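# Place the carton squarely on the raised block

## Task

Set the carton down on top of the raised block so that no part of it overhangs the block's edges. It must stay there by itself once the robot is gone, so release it and move the tool away at the end.

## Robot and tools

Robot: one six-joint arm with a vacuum tool instead of fingers. Every motion command is a single list for this one arm. The tool has four suction cups, 36 mm across, on two air channels. In the cup point's own frame the cups sit at x = -35 and +35 mm. Channel a's pair is at y = -70 mm and channel b's pair at y = +70 mm. The cups face along the cup point's +z, and the tool reaches 148 mm to either side along its y axis. The cup point is the centre of the four cup rims when nothing touches them.

Scene frame: the origin is on the table surface under the arm base, +z is up, and +y is to the left when facing +x. The base may be slightly tilted. Reported positions are in metres and can be a little off at long reach.

ROW (used by both motion tools): 9 numbers, x, y, z, qw, qx, qy, qz, suction_a, suction_b. The first three are an absolute target position for the cup point in the scene frame, in metres. The next four are an absolute orientation quaternion in the scene frame, w first. The last two are vacuum levels in [-1, 1]. +1 is full vacuum (about 75 kPa below ambient), a fraction asks for that share of it, and 0.01 or less turns the channel off. A channel keeps its last setting. Send the wanted quaternion in every row, because the reported one may have drifted.

execute_actions(actions): a list of up to 15 actions, run in order. Each action is a list of 1 to 15 rows, and each row lasts one control step of 1/30 s. A short action repeats its last row until all 15 steps (0.5 s) are used. An empty list only returns the current state and images. An action is rejected if its target lies over 0.6 m from the cup point's position at that action's start, along any of the cup point's current axes. If any action is malformed, or the first one fails that check, nothing runs. At every step the target is clipped to within 100 mm and 16 degrees of the measured pose, so far targets take several actions. Position wins over orientation when both cannot be met. Motion trails commands by about 0.17 s.

move(target, speed, stop_force, blocking): target is one row, an absolute pose, and the cup point travels toward it in a straight line. The vacuum values are applied at the start and not waited for. speed is in m/s, from 0.002 to 0.5 (default 0.25), and turning is capped at twice that in rad/s. A path lasts 0.5 to 10 s and is cut off at 10 s. The real motion can lag, stray or overshoot the speed, especially with the arm stretched. stop_force, in N from 9 to 40, ends the path when the wrist senses that much extra push against the direction of travel. The tool then backs off two steps and holds. Use it only with very slow, non-turning moves, and leave it out when lifting off a surface. It is refused in the first 0.2 s of a scene and cannot be combined with blocking=false. blocking=false returns after 0.5 s while the arm keeps going. Follow up with wait(0) or stop; other motion commands are refused until the move is reported finished.

The move line reports the ending: done, off_target, moving, held (a check blocked the final step), fault, or contact (stop_force triggered, which outranks the others). It also gives the distance to the target and the limits that acted. paced means the pose was clipped; held means some steps were blocked, after which the arm may briefly go very fast.

wait(seconds): 0 to 10 s, holding the last command. It returns early if a running move finishes. stop(): brakes a running move, which needs some distance; the vacuum is unchanged. zoom_image(camera, region): camera is one of cam_head_left, cam_head_right, cam_high, cam_low, cam_wrist. All are 896x504. region is [x0, y0, x1, y1] in pixels from the top-left corner, at most 504 by 504. finished_scene(scene): give the number of the current scene to end it; this is final, and the goal must already hold.

Results: a state line with the cup point's pose and velocities, joint positions and torques, and Hand target, the pose the controller is now driving toward. Calls that ran actions also list sampled step positions, with HELD marking held-back steps. "pose unreachable" means the clearance check, which treats the base mount as part of the arm, altered or blocked a command. Wrist force and Wrist torque are given on the tool's own axes. They carry offsets of up to about 4 N, noise, and saturation near 50 N; "no reading" is harmless. Joint torques are raw drive outputs, noisy and offset. suction_measured_a/_b give the vacuum reached. Readings near 0 mean no seal, and a sealed one settles up to 0.17 below the command (0.27 with both channels on). part_present flips to 1 at 0.54 and back to 0 below 0.49.

Gripping: press both cups of a channel flat onto a smooth face of the carton, away from edges, seams and holes. A channel with an uncovered cup steals all pump flow from the other, so only switch on channels that are covered. Held objects ride up to 12 mm closer to the tool. To release, rest the carton on the block, set both channels off, and lift at least 15 mm. A cup stuck to the table holds the tool down until its channel is switched off.

Avoid: knocking or dropping anything off the table, slamming, and pushing hard. The arm is stiff, so aiming even slightly past a contact can fault. A force of 150 N on the arm, or a joint torque reaching its limit, triggers a 10 s stop that cancels the rest of the call. The limits are 141 N m for the pan, lift and elbow and 26.3 N m for the wrists, including load. Long holding heats the motors: a MOTOR HOT warning appears from 70 °C, and at 85 °C the brakes lock until they cool. Loose objects may get nudged occasionally. Quick, smooth, low-effort motion is preferred.

Each tool is called after "Call:" by a JSON object that holds its "method" and its "body".

## Session

Call:
{"method": "execute_actions", "body": {"actions": []}}

Scene clock: 0.00 s.
end_effector_position=(+0.4227, +0.0193, +0.4603) suction_measured_a=0.00 part_present_a=0 suction_measured_b=0.00 part_present_b=0 end_effector_quat_wxyz=(+0.008, -0.023, +1.000, +0.001) end_effector_velocity=(+0.000, +0.000, +0.000) end_effector_angular_velocity=(-0.000, -0.001, +0.002)
Joint positions: [-0.316 -1.768  1.731 -1.533 -1.571  1.255]
Joint velocities: [ 0.    -0.    -0.001  0.     0.    -0.002]
Joint torques (N m, as the arm reports them, + toward a larger angle): no reading
Wrist force (N, on the end effector, along its own x y z axes, offset not removed): no reading
Wrist torque (N m, same axes, about the end effector's origin, offset not removed): no reading
Hand target: +0.423, +0.019, +0.460; +0.008, -0.023, +1.000, +0.001

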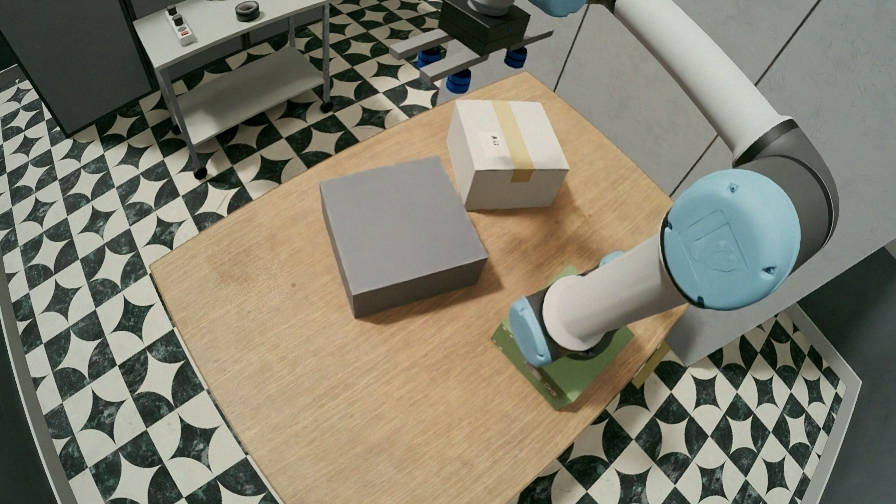

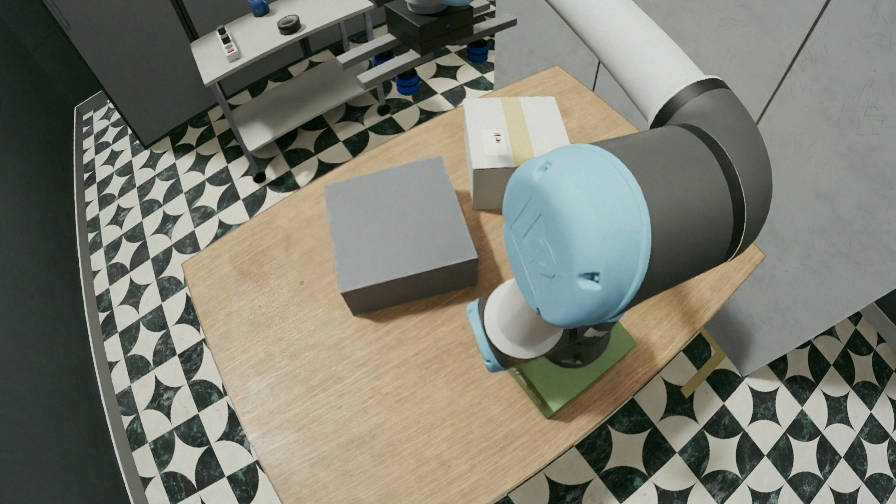

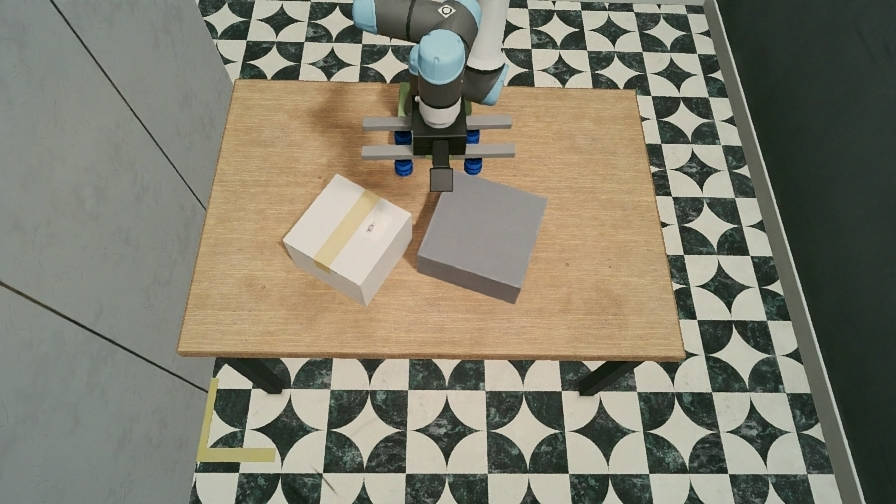

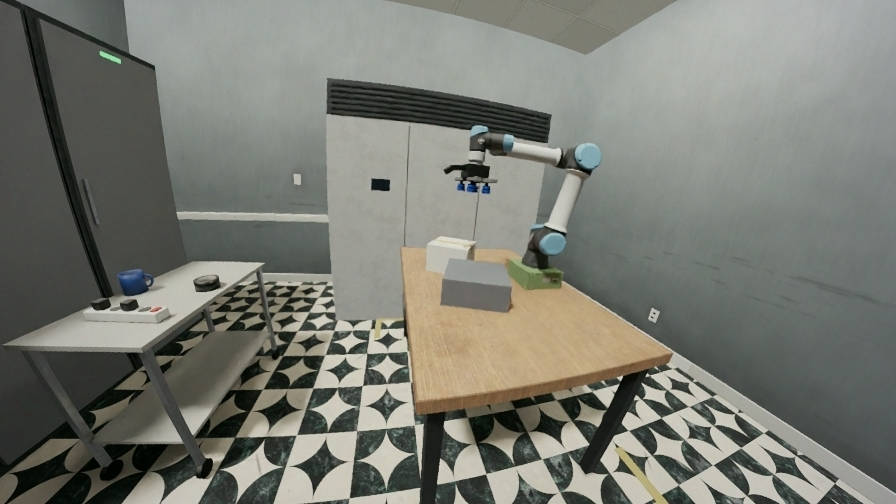

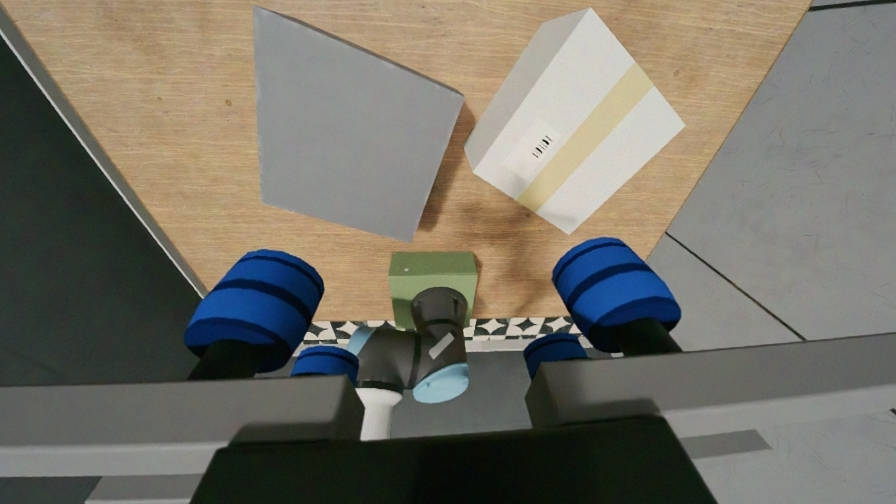

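Call:
{"method": "move", "body": {"target": [0.4235,-0.17,0.23,0,0.284,0.959,0,0,0]}}

Scene clock: 4.17 s.
end_effector_position=(+0.4234, -0.1700, +0.2300) suction_measured_a=0.00 part_present_a=0 suction_measured_b=0.00 part_present_b=0 end_effector_quat_wxyz=(+0.000, +0.284, +0.959, +0.000) end_effector_velocity=(+0.001, -0.002, -0.001) end_effector_angular_velocity=(-0.002, -0.001, -0.004)
Joint positions: [-0.715 -1.525  2.128 -2.161 -1.582  1.478]
Joint velocities: [-0.001  0.004 -0.001 -0.006 -0.001  0.003]
Joint torques (N m, as the arm reports them, + toward a larger angle): [ -8.95 -14.4  -20.09  -6.    -2.4    1.82]
Wrist force (N, on the end effector, along its own x y z axes, offset not removed): [1.9 3.9 -0.1]
Wrist torque (N m, same axes, about the end effector's origin, offset not removed): [0.58 -0.44 0.02]
Hand target: +0.423, -0.170, +0.230; +0.000, +0.284, +0.959, +0.000
Off the commanded pose: 0.000 m, 0 deg.
move: done

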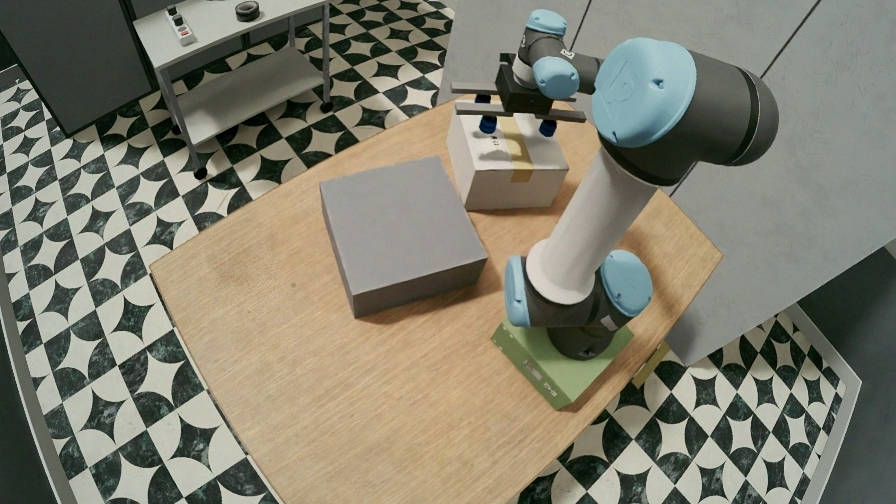

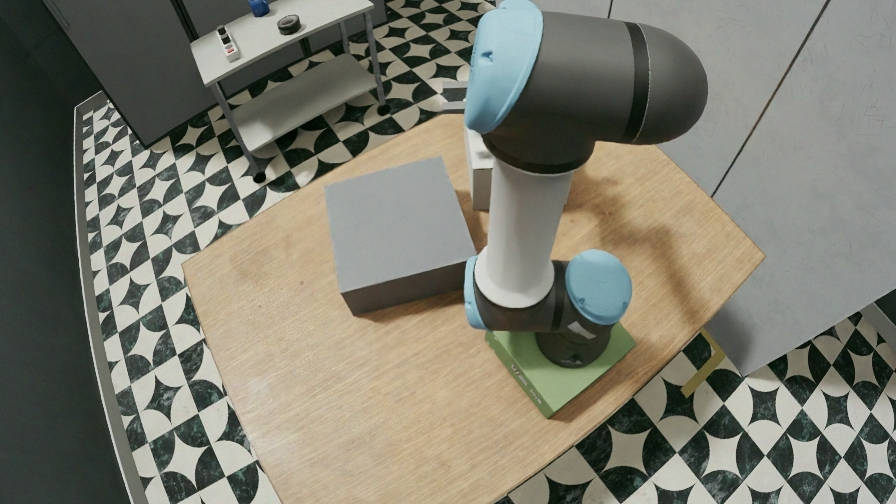

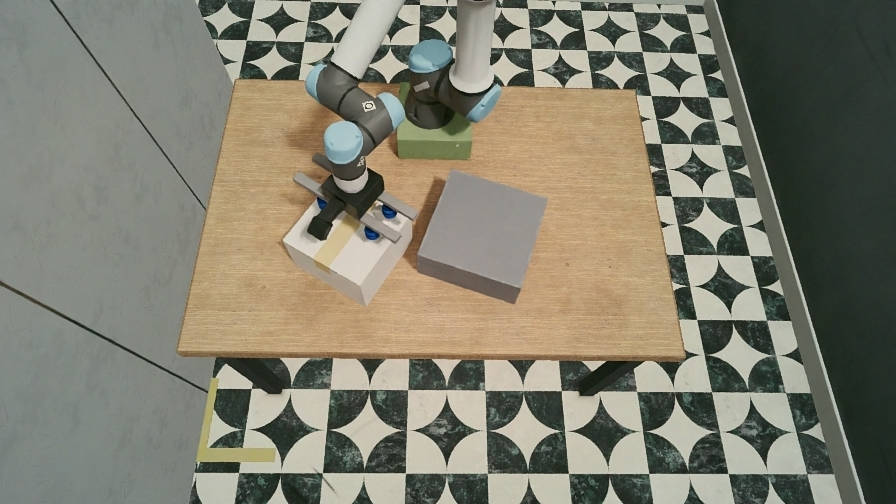

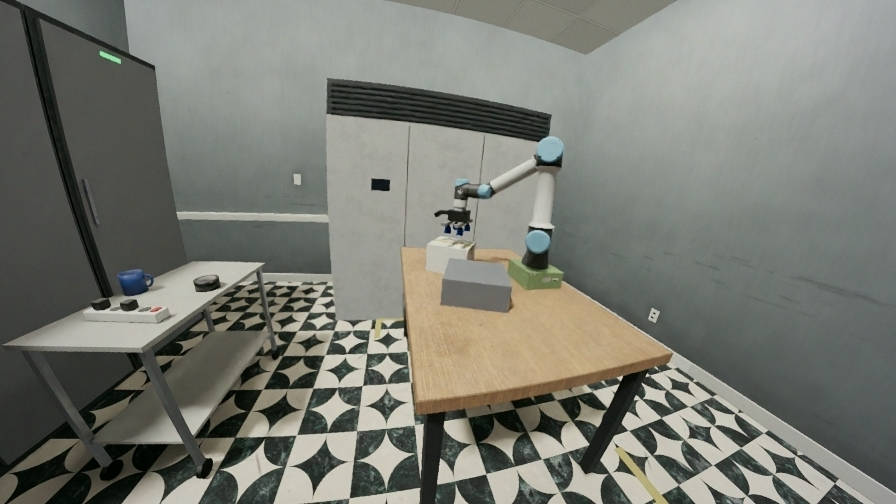

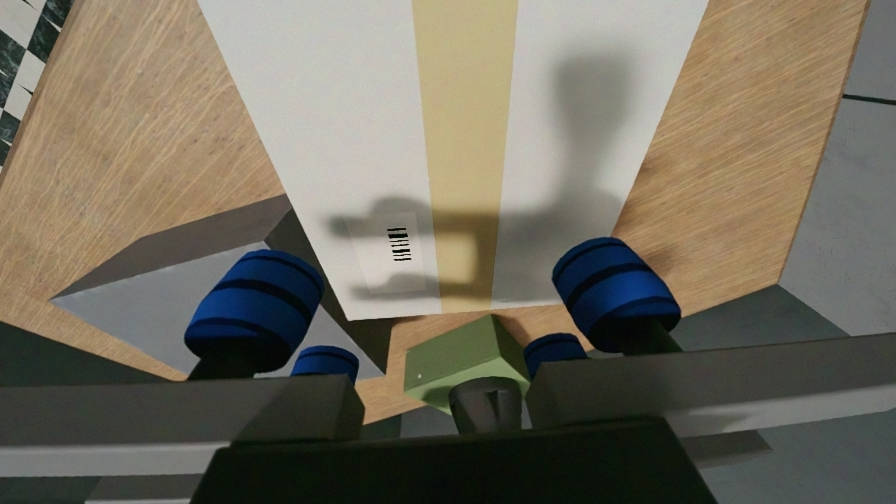

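Call:
{"method": "move", "body": {"target": [0.441,-0.199,0.205,0,0.284,0.959,0,0,0], "speed": 0.1}}

Scene clock: 6.27 s.
end_effector_position=(+0.4409, -0.1989, +0.2050) suction_measured_a=0.00 part_present_a=0 suction_measured_b=0.00 part_present_b=0 end_effector_quat_wxyz=(+0.000, +0.284, +0.959, +0.000) end_effector_velocity=(+0.000, -0.001, -0.002) end_effector_angular_velocity=(+0.001, +0.001, -0.000)
Joint positions: [-0.741 -1.422  2.091 -2.228 -1.583  1.453]
Joint velocities: [-0.001  0.004 -0.001 -0.002 -0.    -0.001]
Joint torques (N m, as the arm reports them, + toward a larger angle): [ -9.63 -18.25 -32.93  -5.83  -2.45  -2.  ]
Wrist force (N, on the end effector, along its own x y z axes, offset not removed): [-5.4 4.1 1.7]
Wrist torque (N m, same axes, about the end effector's origin, offset not removed): [0.74 0.88 0.16]
Hand target: +0.441, -0.199, +0.205; +0.000, +0.284, +0.959, +0.000
Off the commanded pose: 0.000 m, 0 deg.
move: done

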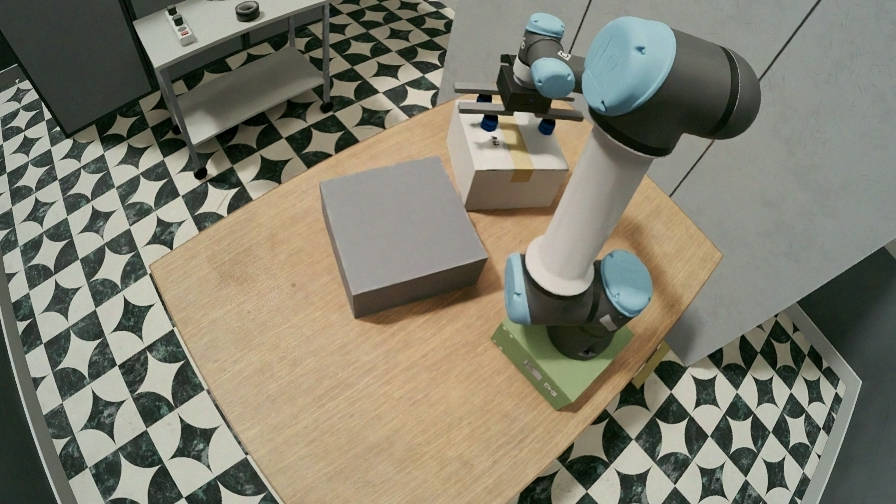

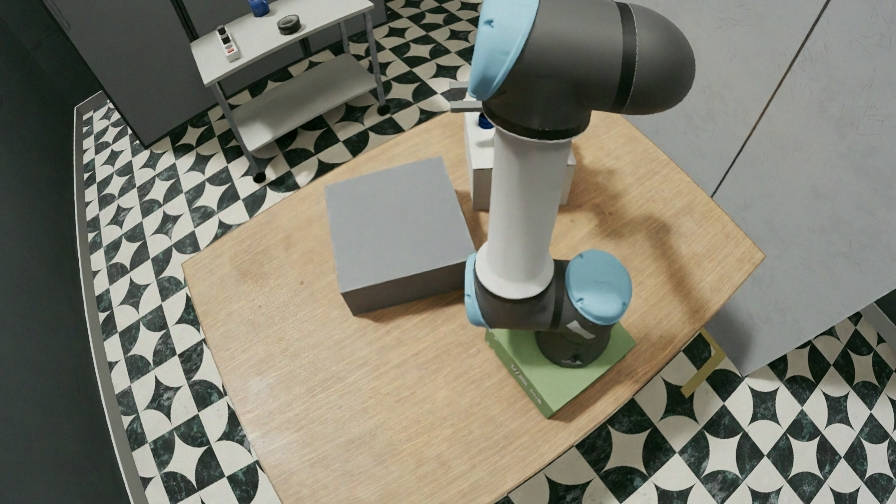

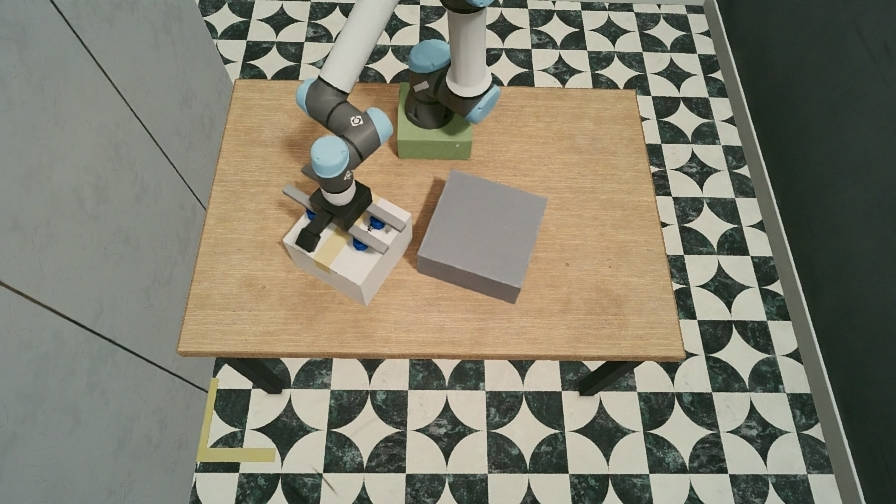

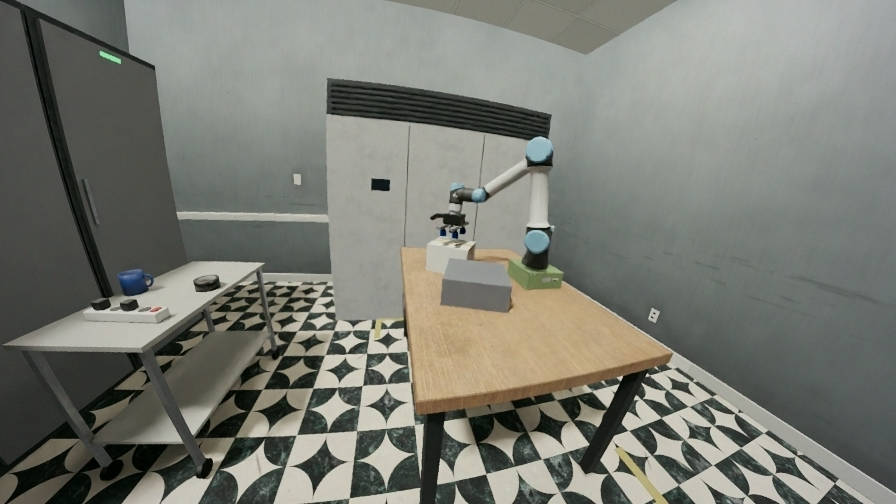

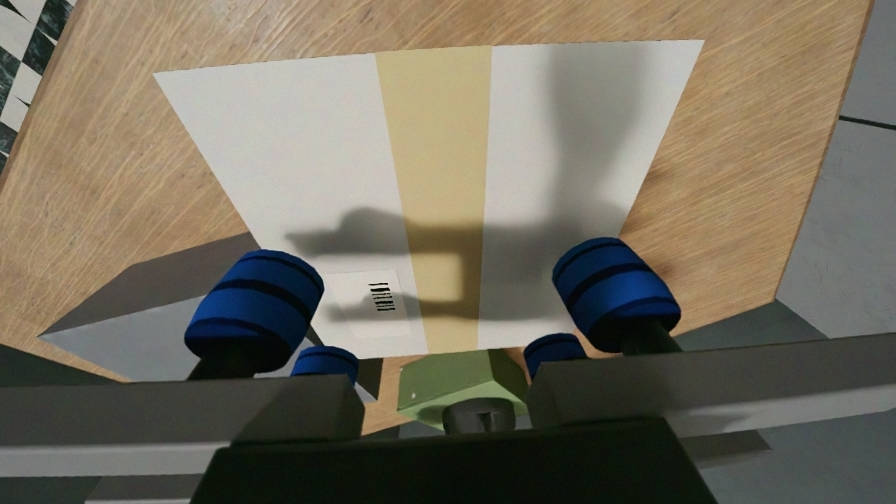

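Call:
{"method": "move", "body": {"target": [0.444,-0.194,0.18,0,0.263,0.9648,0,0,0], "speed": 0.06}}

Call:
{"method": "move", "body": {"target": [0.444,-0.194,0.13,0,0.263,0.9648,0,1,1], "speed": 0.015, "stop_force": 12}}

Call:
{"method": "wait", "body": {"seconds": 1}}

Scene clock: 8.67 s.
end_effector_position=(+0.4440, -0.1940, +0.1802) suction_measured_a=0.00 part_present_a=0 suction_measured_b=0.00 part_present_b=0 end_effector_quat_wxyz=(-0.000, +0.263, +0.965, -0.000) end_effector_velocity=(+0.001, +0.000, -0.001) end_effector_angular_velocity=(-0.001, -0.002, +0.003)
Joint positions: [-0.729 -1.377  2.118 -2.3   -1.583  1.421]
Joint velocities: [ 0.001  0.003  0.001 -0.007  0.001 -0.002]
Joint torques (N m, as the arm reports them, + toward a larger angle): [ 14.15 -19.5  -16.71  -5.81   0.13  -2.14]
Wrist force (N, on the end effector, along its own x y z axes, offset not removed): [-1.2 -1.3 3.8]
Wrist torque (N m, same axes, about the end effector's origin, offset not removed): [-0.30 0.06 -0.06]
Hand target: +0.444, -0.194, +0.180; -0.000, +0.263, +0.965, -0.000
Off the commanded pose: 0.000 m, 0 deg.
move: done

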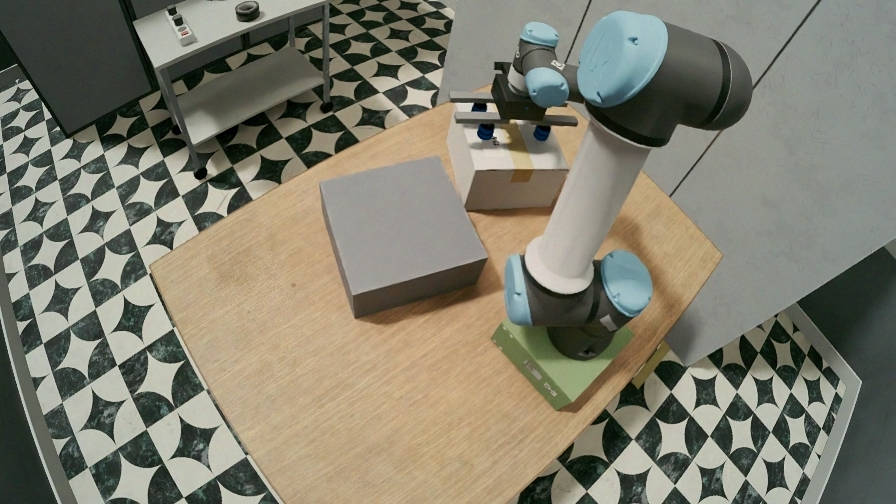

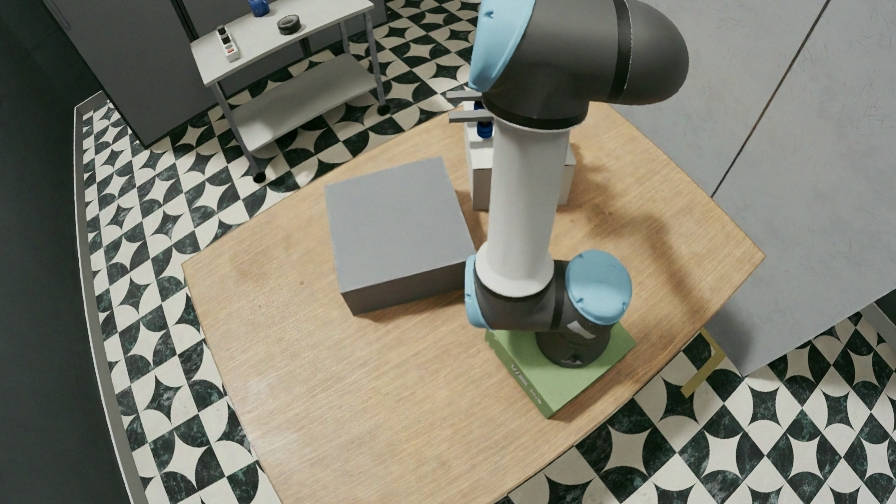

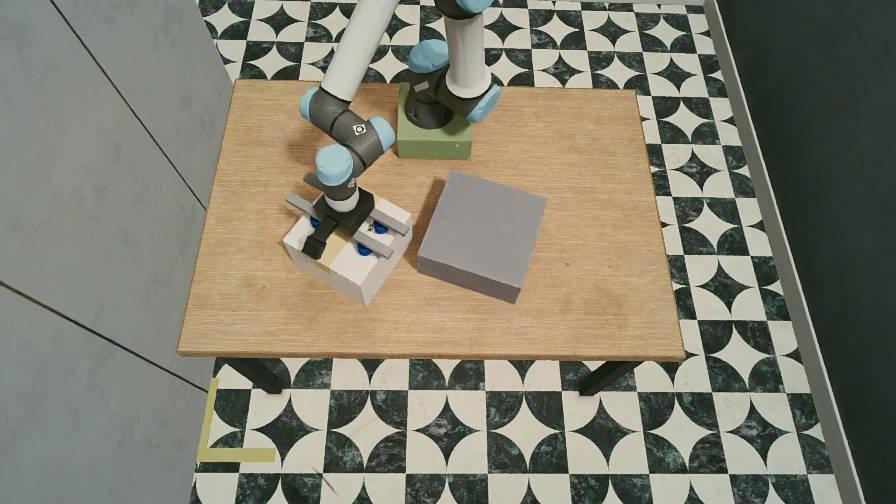

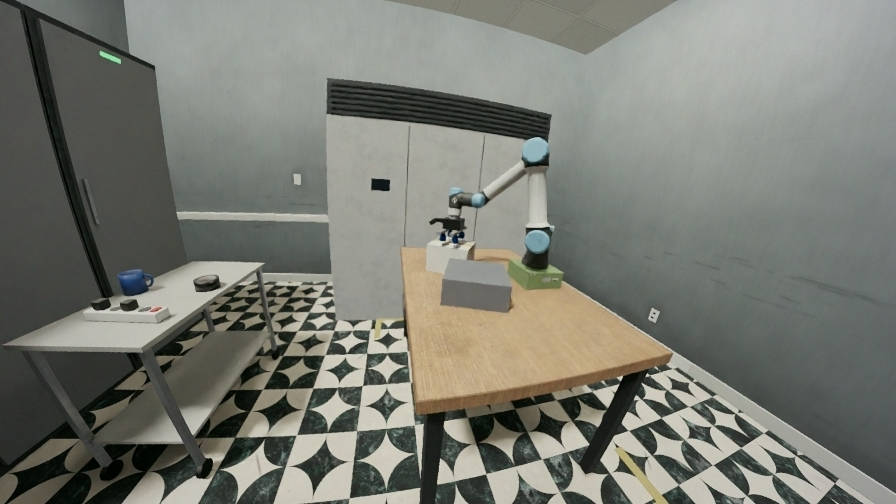

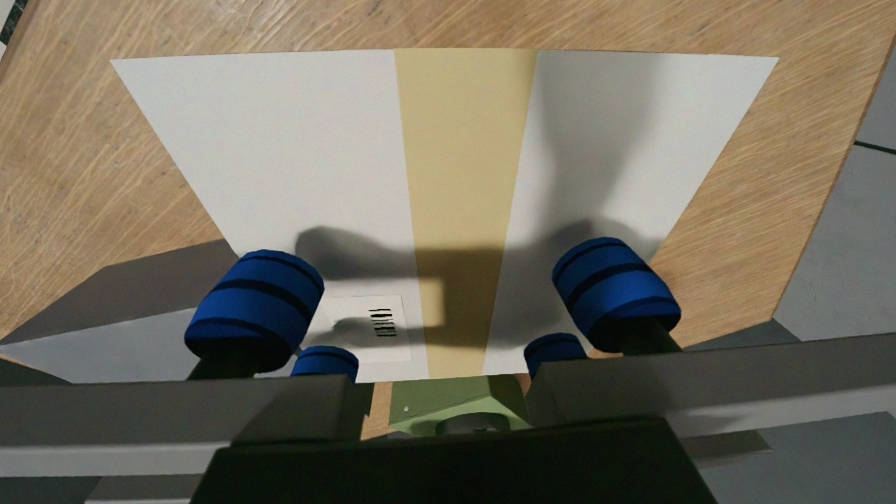

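Scene clock: 11.50 s.
end_effector_position=(+0.4441, -0.1941, +0.1434) suction_measured_a=0.74 part_present_a=1 suction_measured_b=0.74 part_present_b=1 end_effector_quat_wxyz=(+0.000, +0.263, +0.965, -0.000) end_effector_velocity=(-0.002, +0.001, +0.002) end_effector_angular_velocity=(+0.005, +0.007, +0.000)
Joint positions: [-0.73  -1.305  2.155 -2.409 -1.583  1.42 ]
Joint velocities: [-0.    -0.005 -0.003  0.017 -0.001  0.   ]
Joint torques (N m, as the arm reports them, + toward a larger angle): [ -9.51 -22.64  -4.22   5.13   1.23  -1.88]
Wrist force (N, on the end effector, along its own x y z axes, offset not removed): [-19.4 3.7 -47.6]
Wrist torque (N m, same axes, about the end effector's origin, offset not removed): [-0.57 2.35 -0.02]
Hand target: +0.444, -0.194, +0.144; +0.000, +0.263, +0.965, -0.000
Off the commanded pose: 0.013 m, 0 deg.
move: contact

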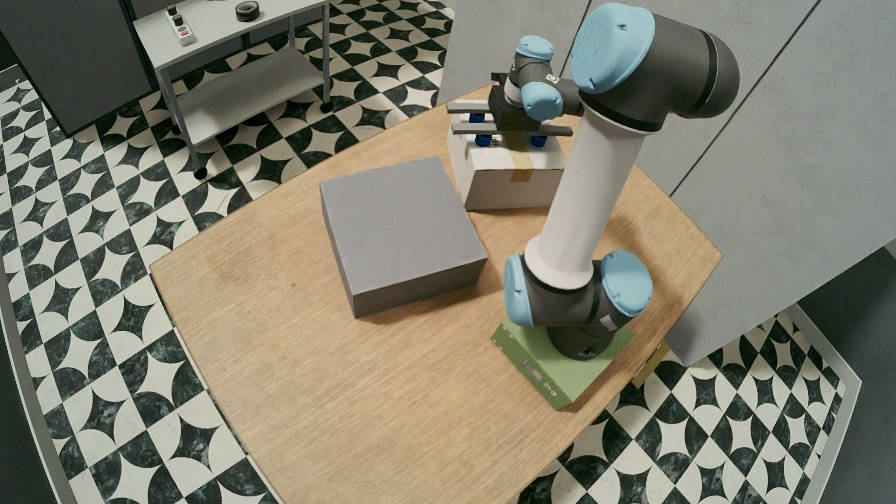

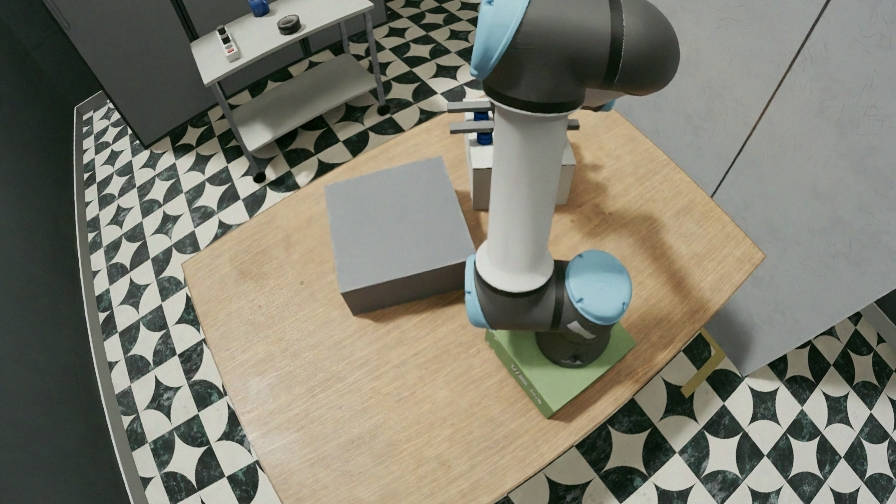

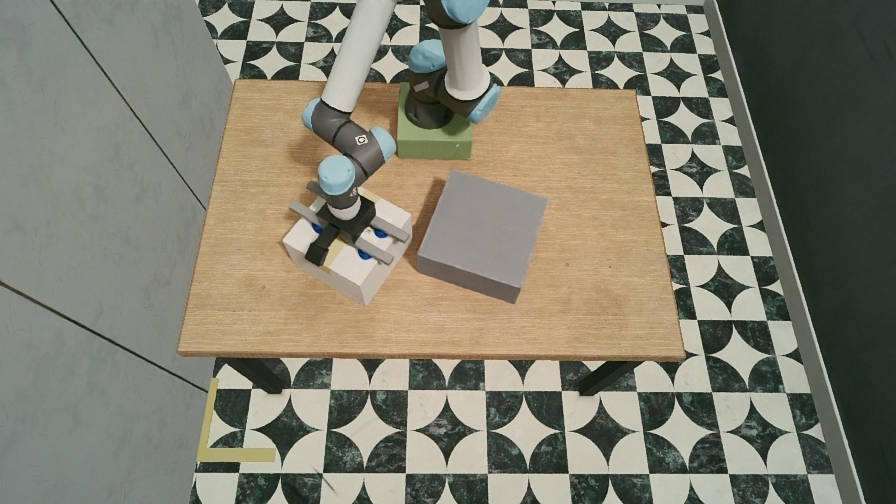

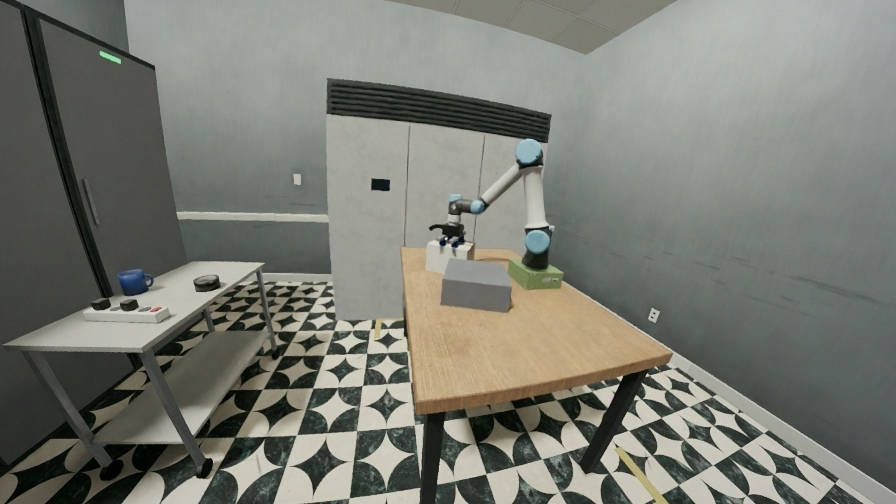

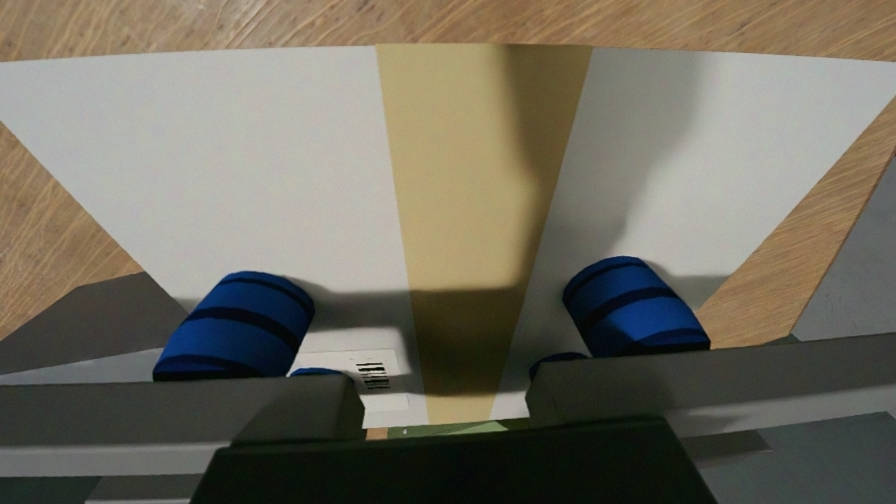

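Scene clock: 12.50 s.
end_effector_position=(+0.4440, -0.1940, +0.1439) suction_measured_a=0.78 part_present_a=1 suction_measured_b=0.78 part_present_b=1 end_effector_quat_wxyz=(+0.000, +0.263, +0.965, -0.000) end_effector_velocity=(+0.000, -0.000, +0.000) end_effector_angular_velocity=(-0.001, -0.001, +0.001)
Joint positions: [-0.73  -1.306  2.154 -2.407 -1.583  1.42 ]
Joint velocities: [-0.    -0.    -0.    -0.001  0.    -0.001]
Joint torques (N m, as the arm reports them, + toward a larger angle): [ -1.53 -39.55 -22.09  -1.17   1.21   0.73]
Wrist force (N, on the end effector, along its own x y z axes, offset not removed): [-6.6 -1.9 -9.5]
Wrist torque (N m, same axes, about the end effector's origin, offset not removed): [-0.74 -0.02 -0.03]
Hand target: +0.444, -0.194, +0.144; +0.000, +0.263, +0.965, -0.000
Off the commanded pose: 0.014 m, 0 deg.
wait: 1.00 s; at rest by 0.17 s

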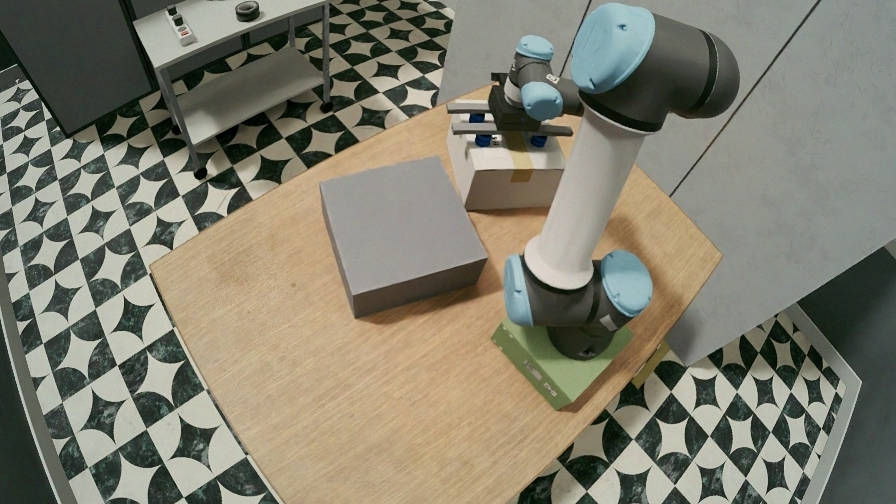

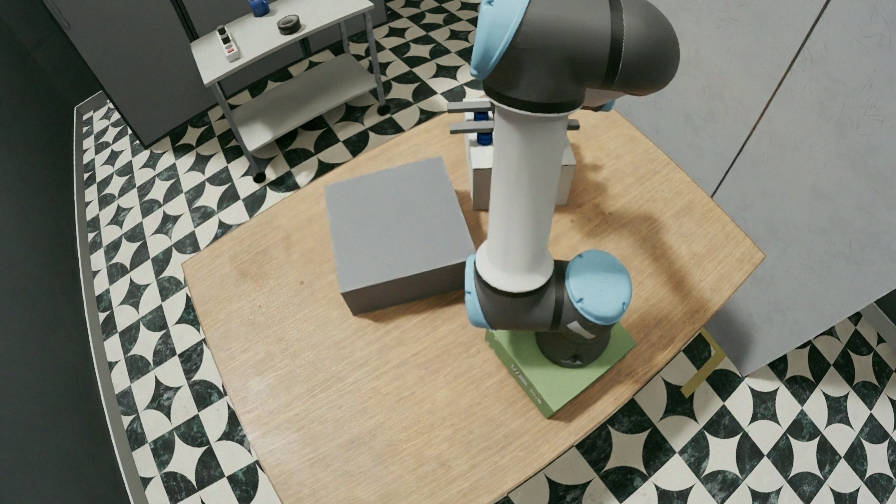

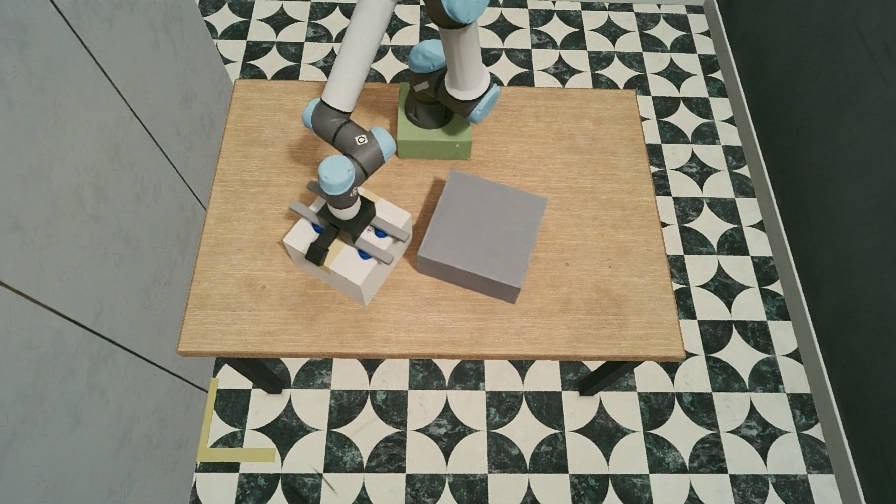

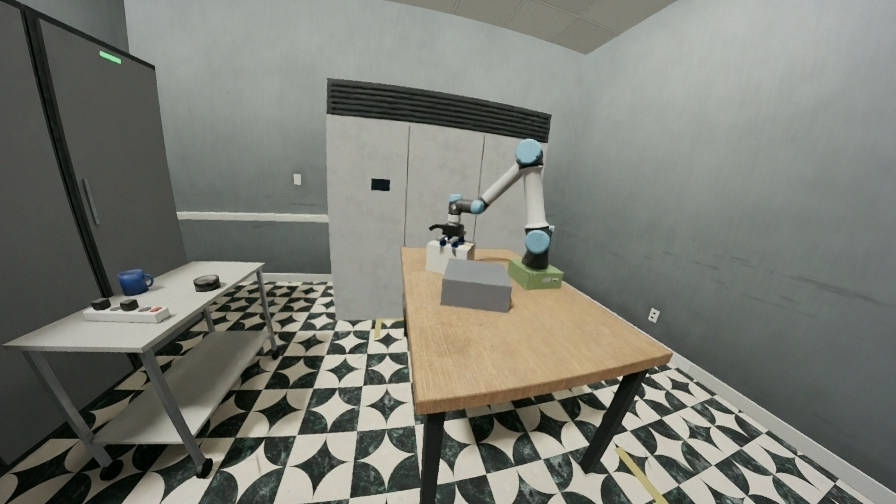

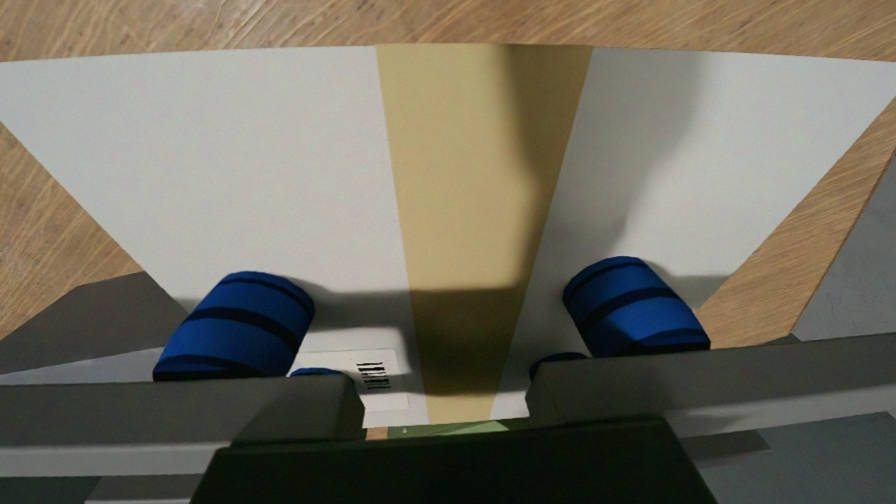

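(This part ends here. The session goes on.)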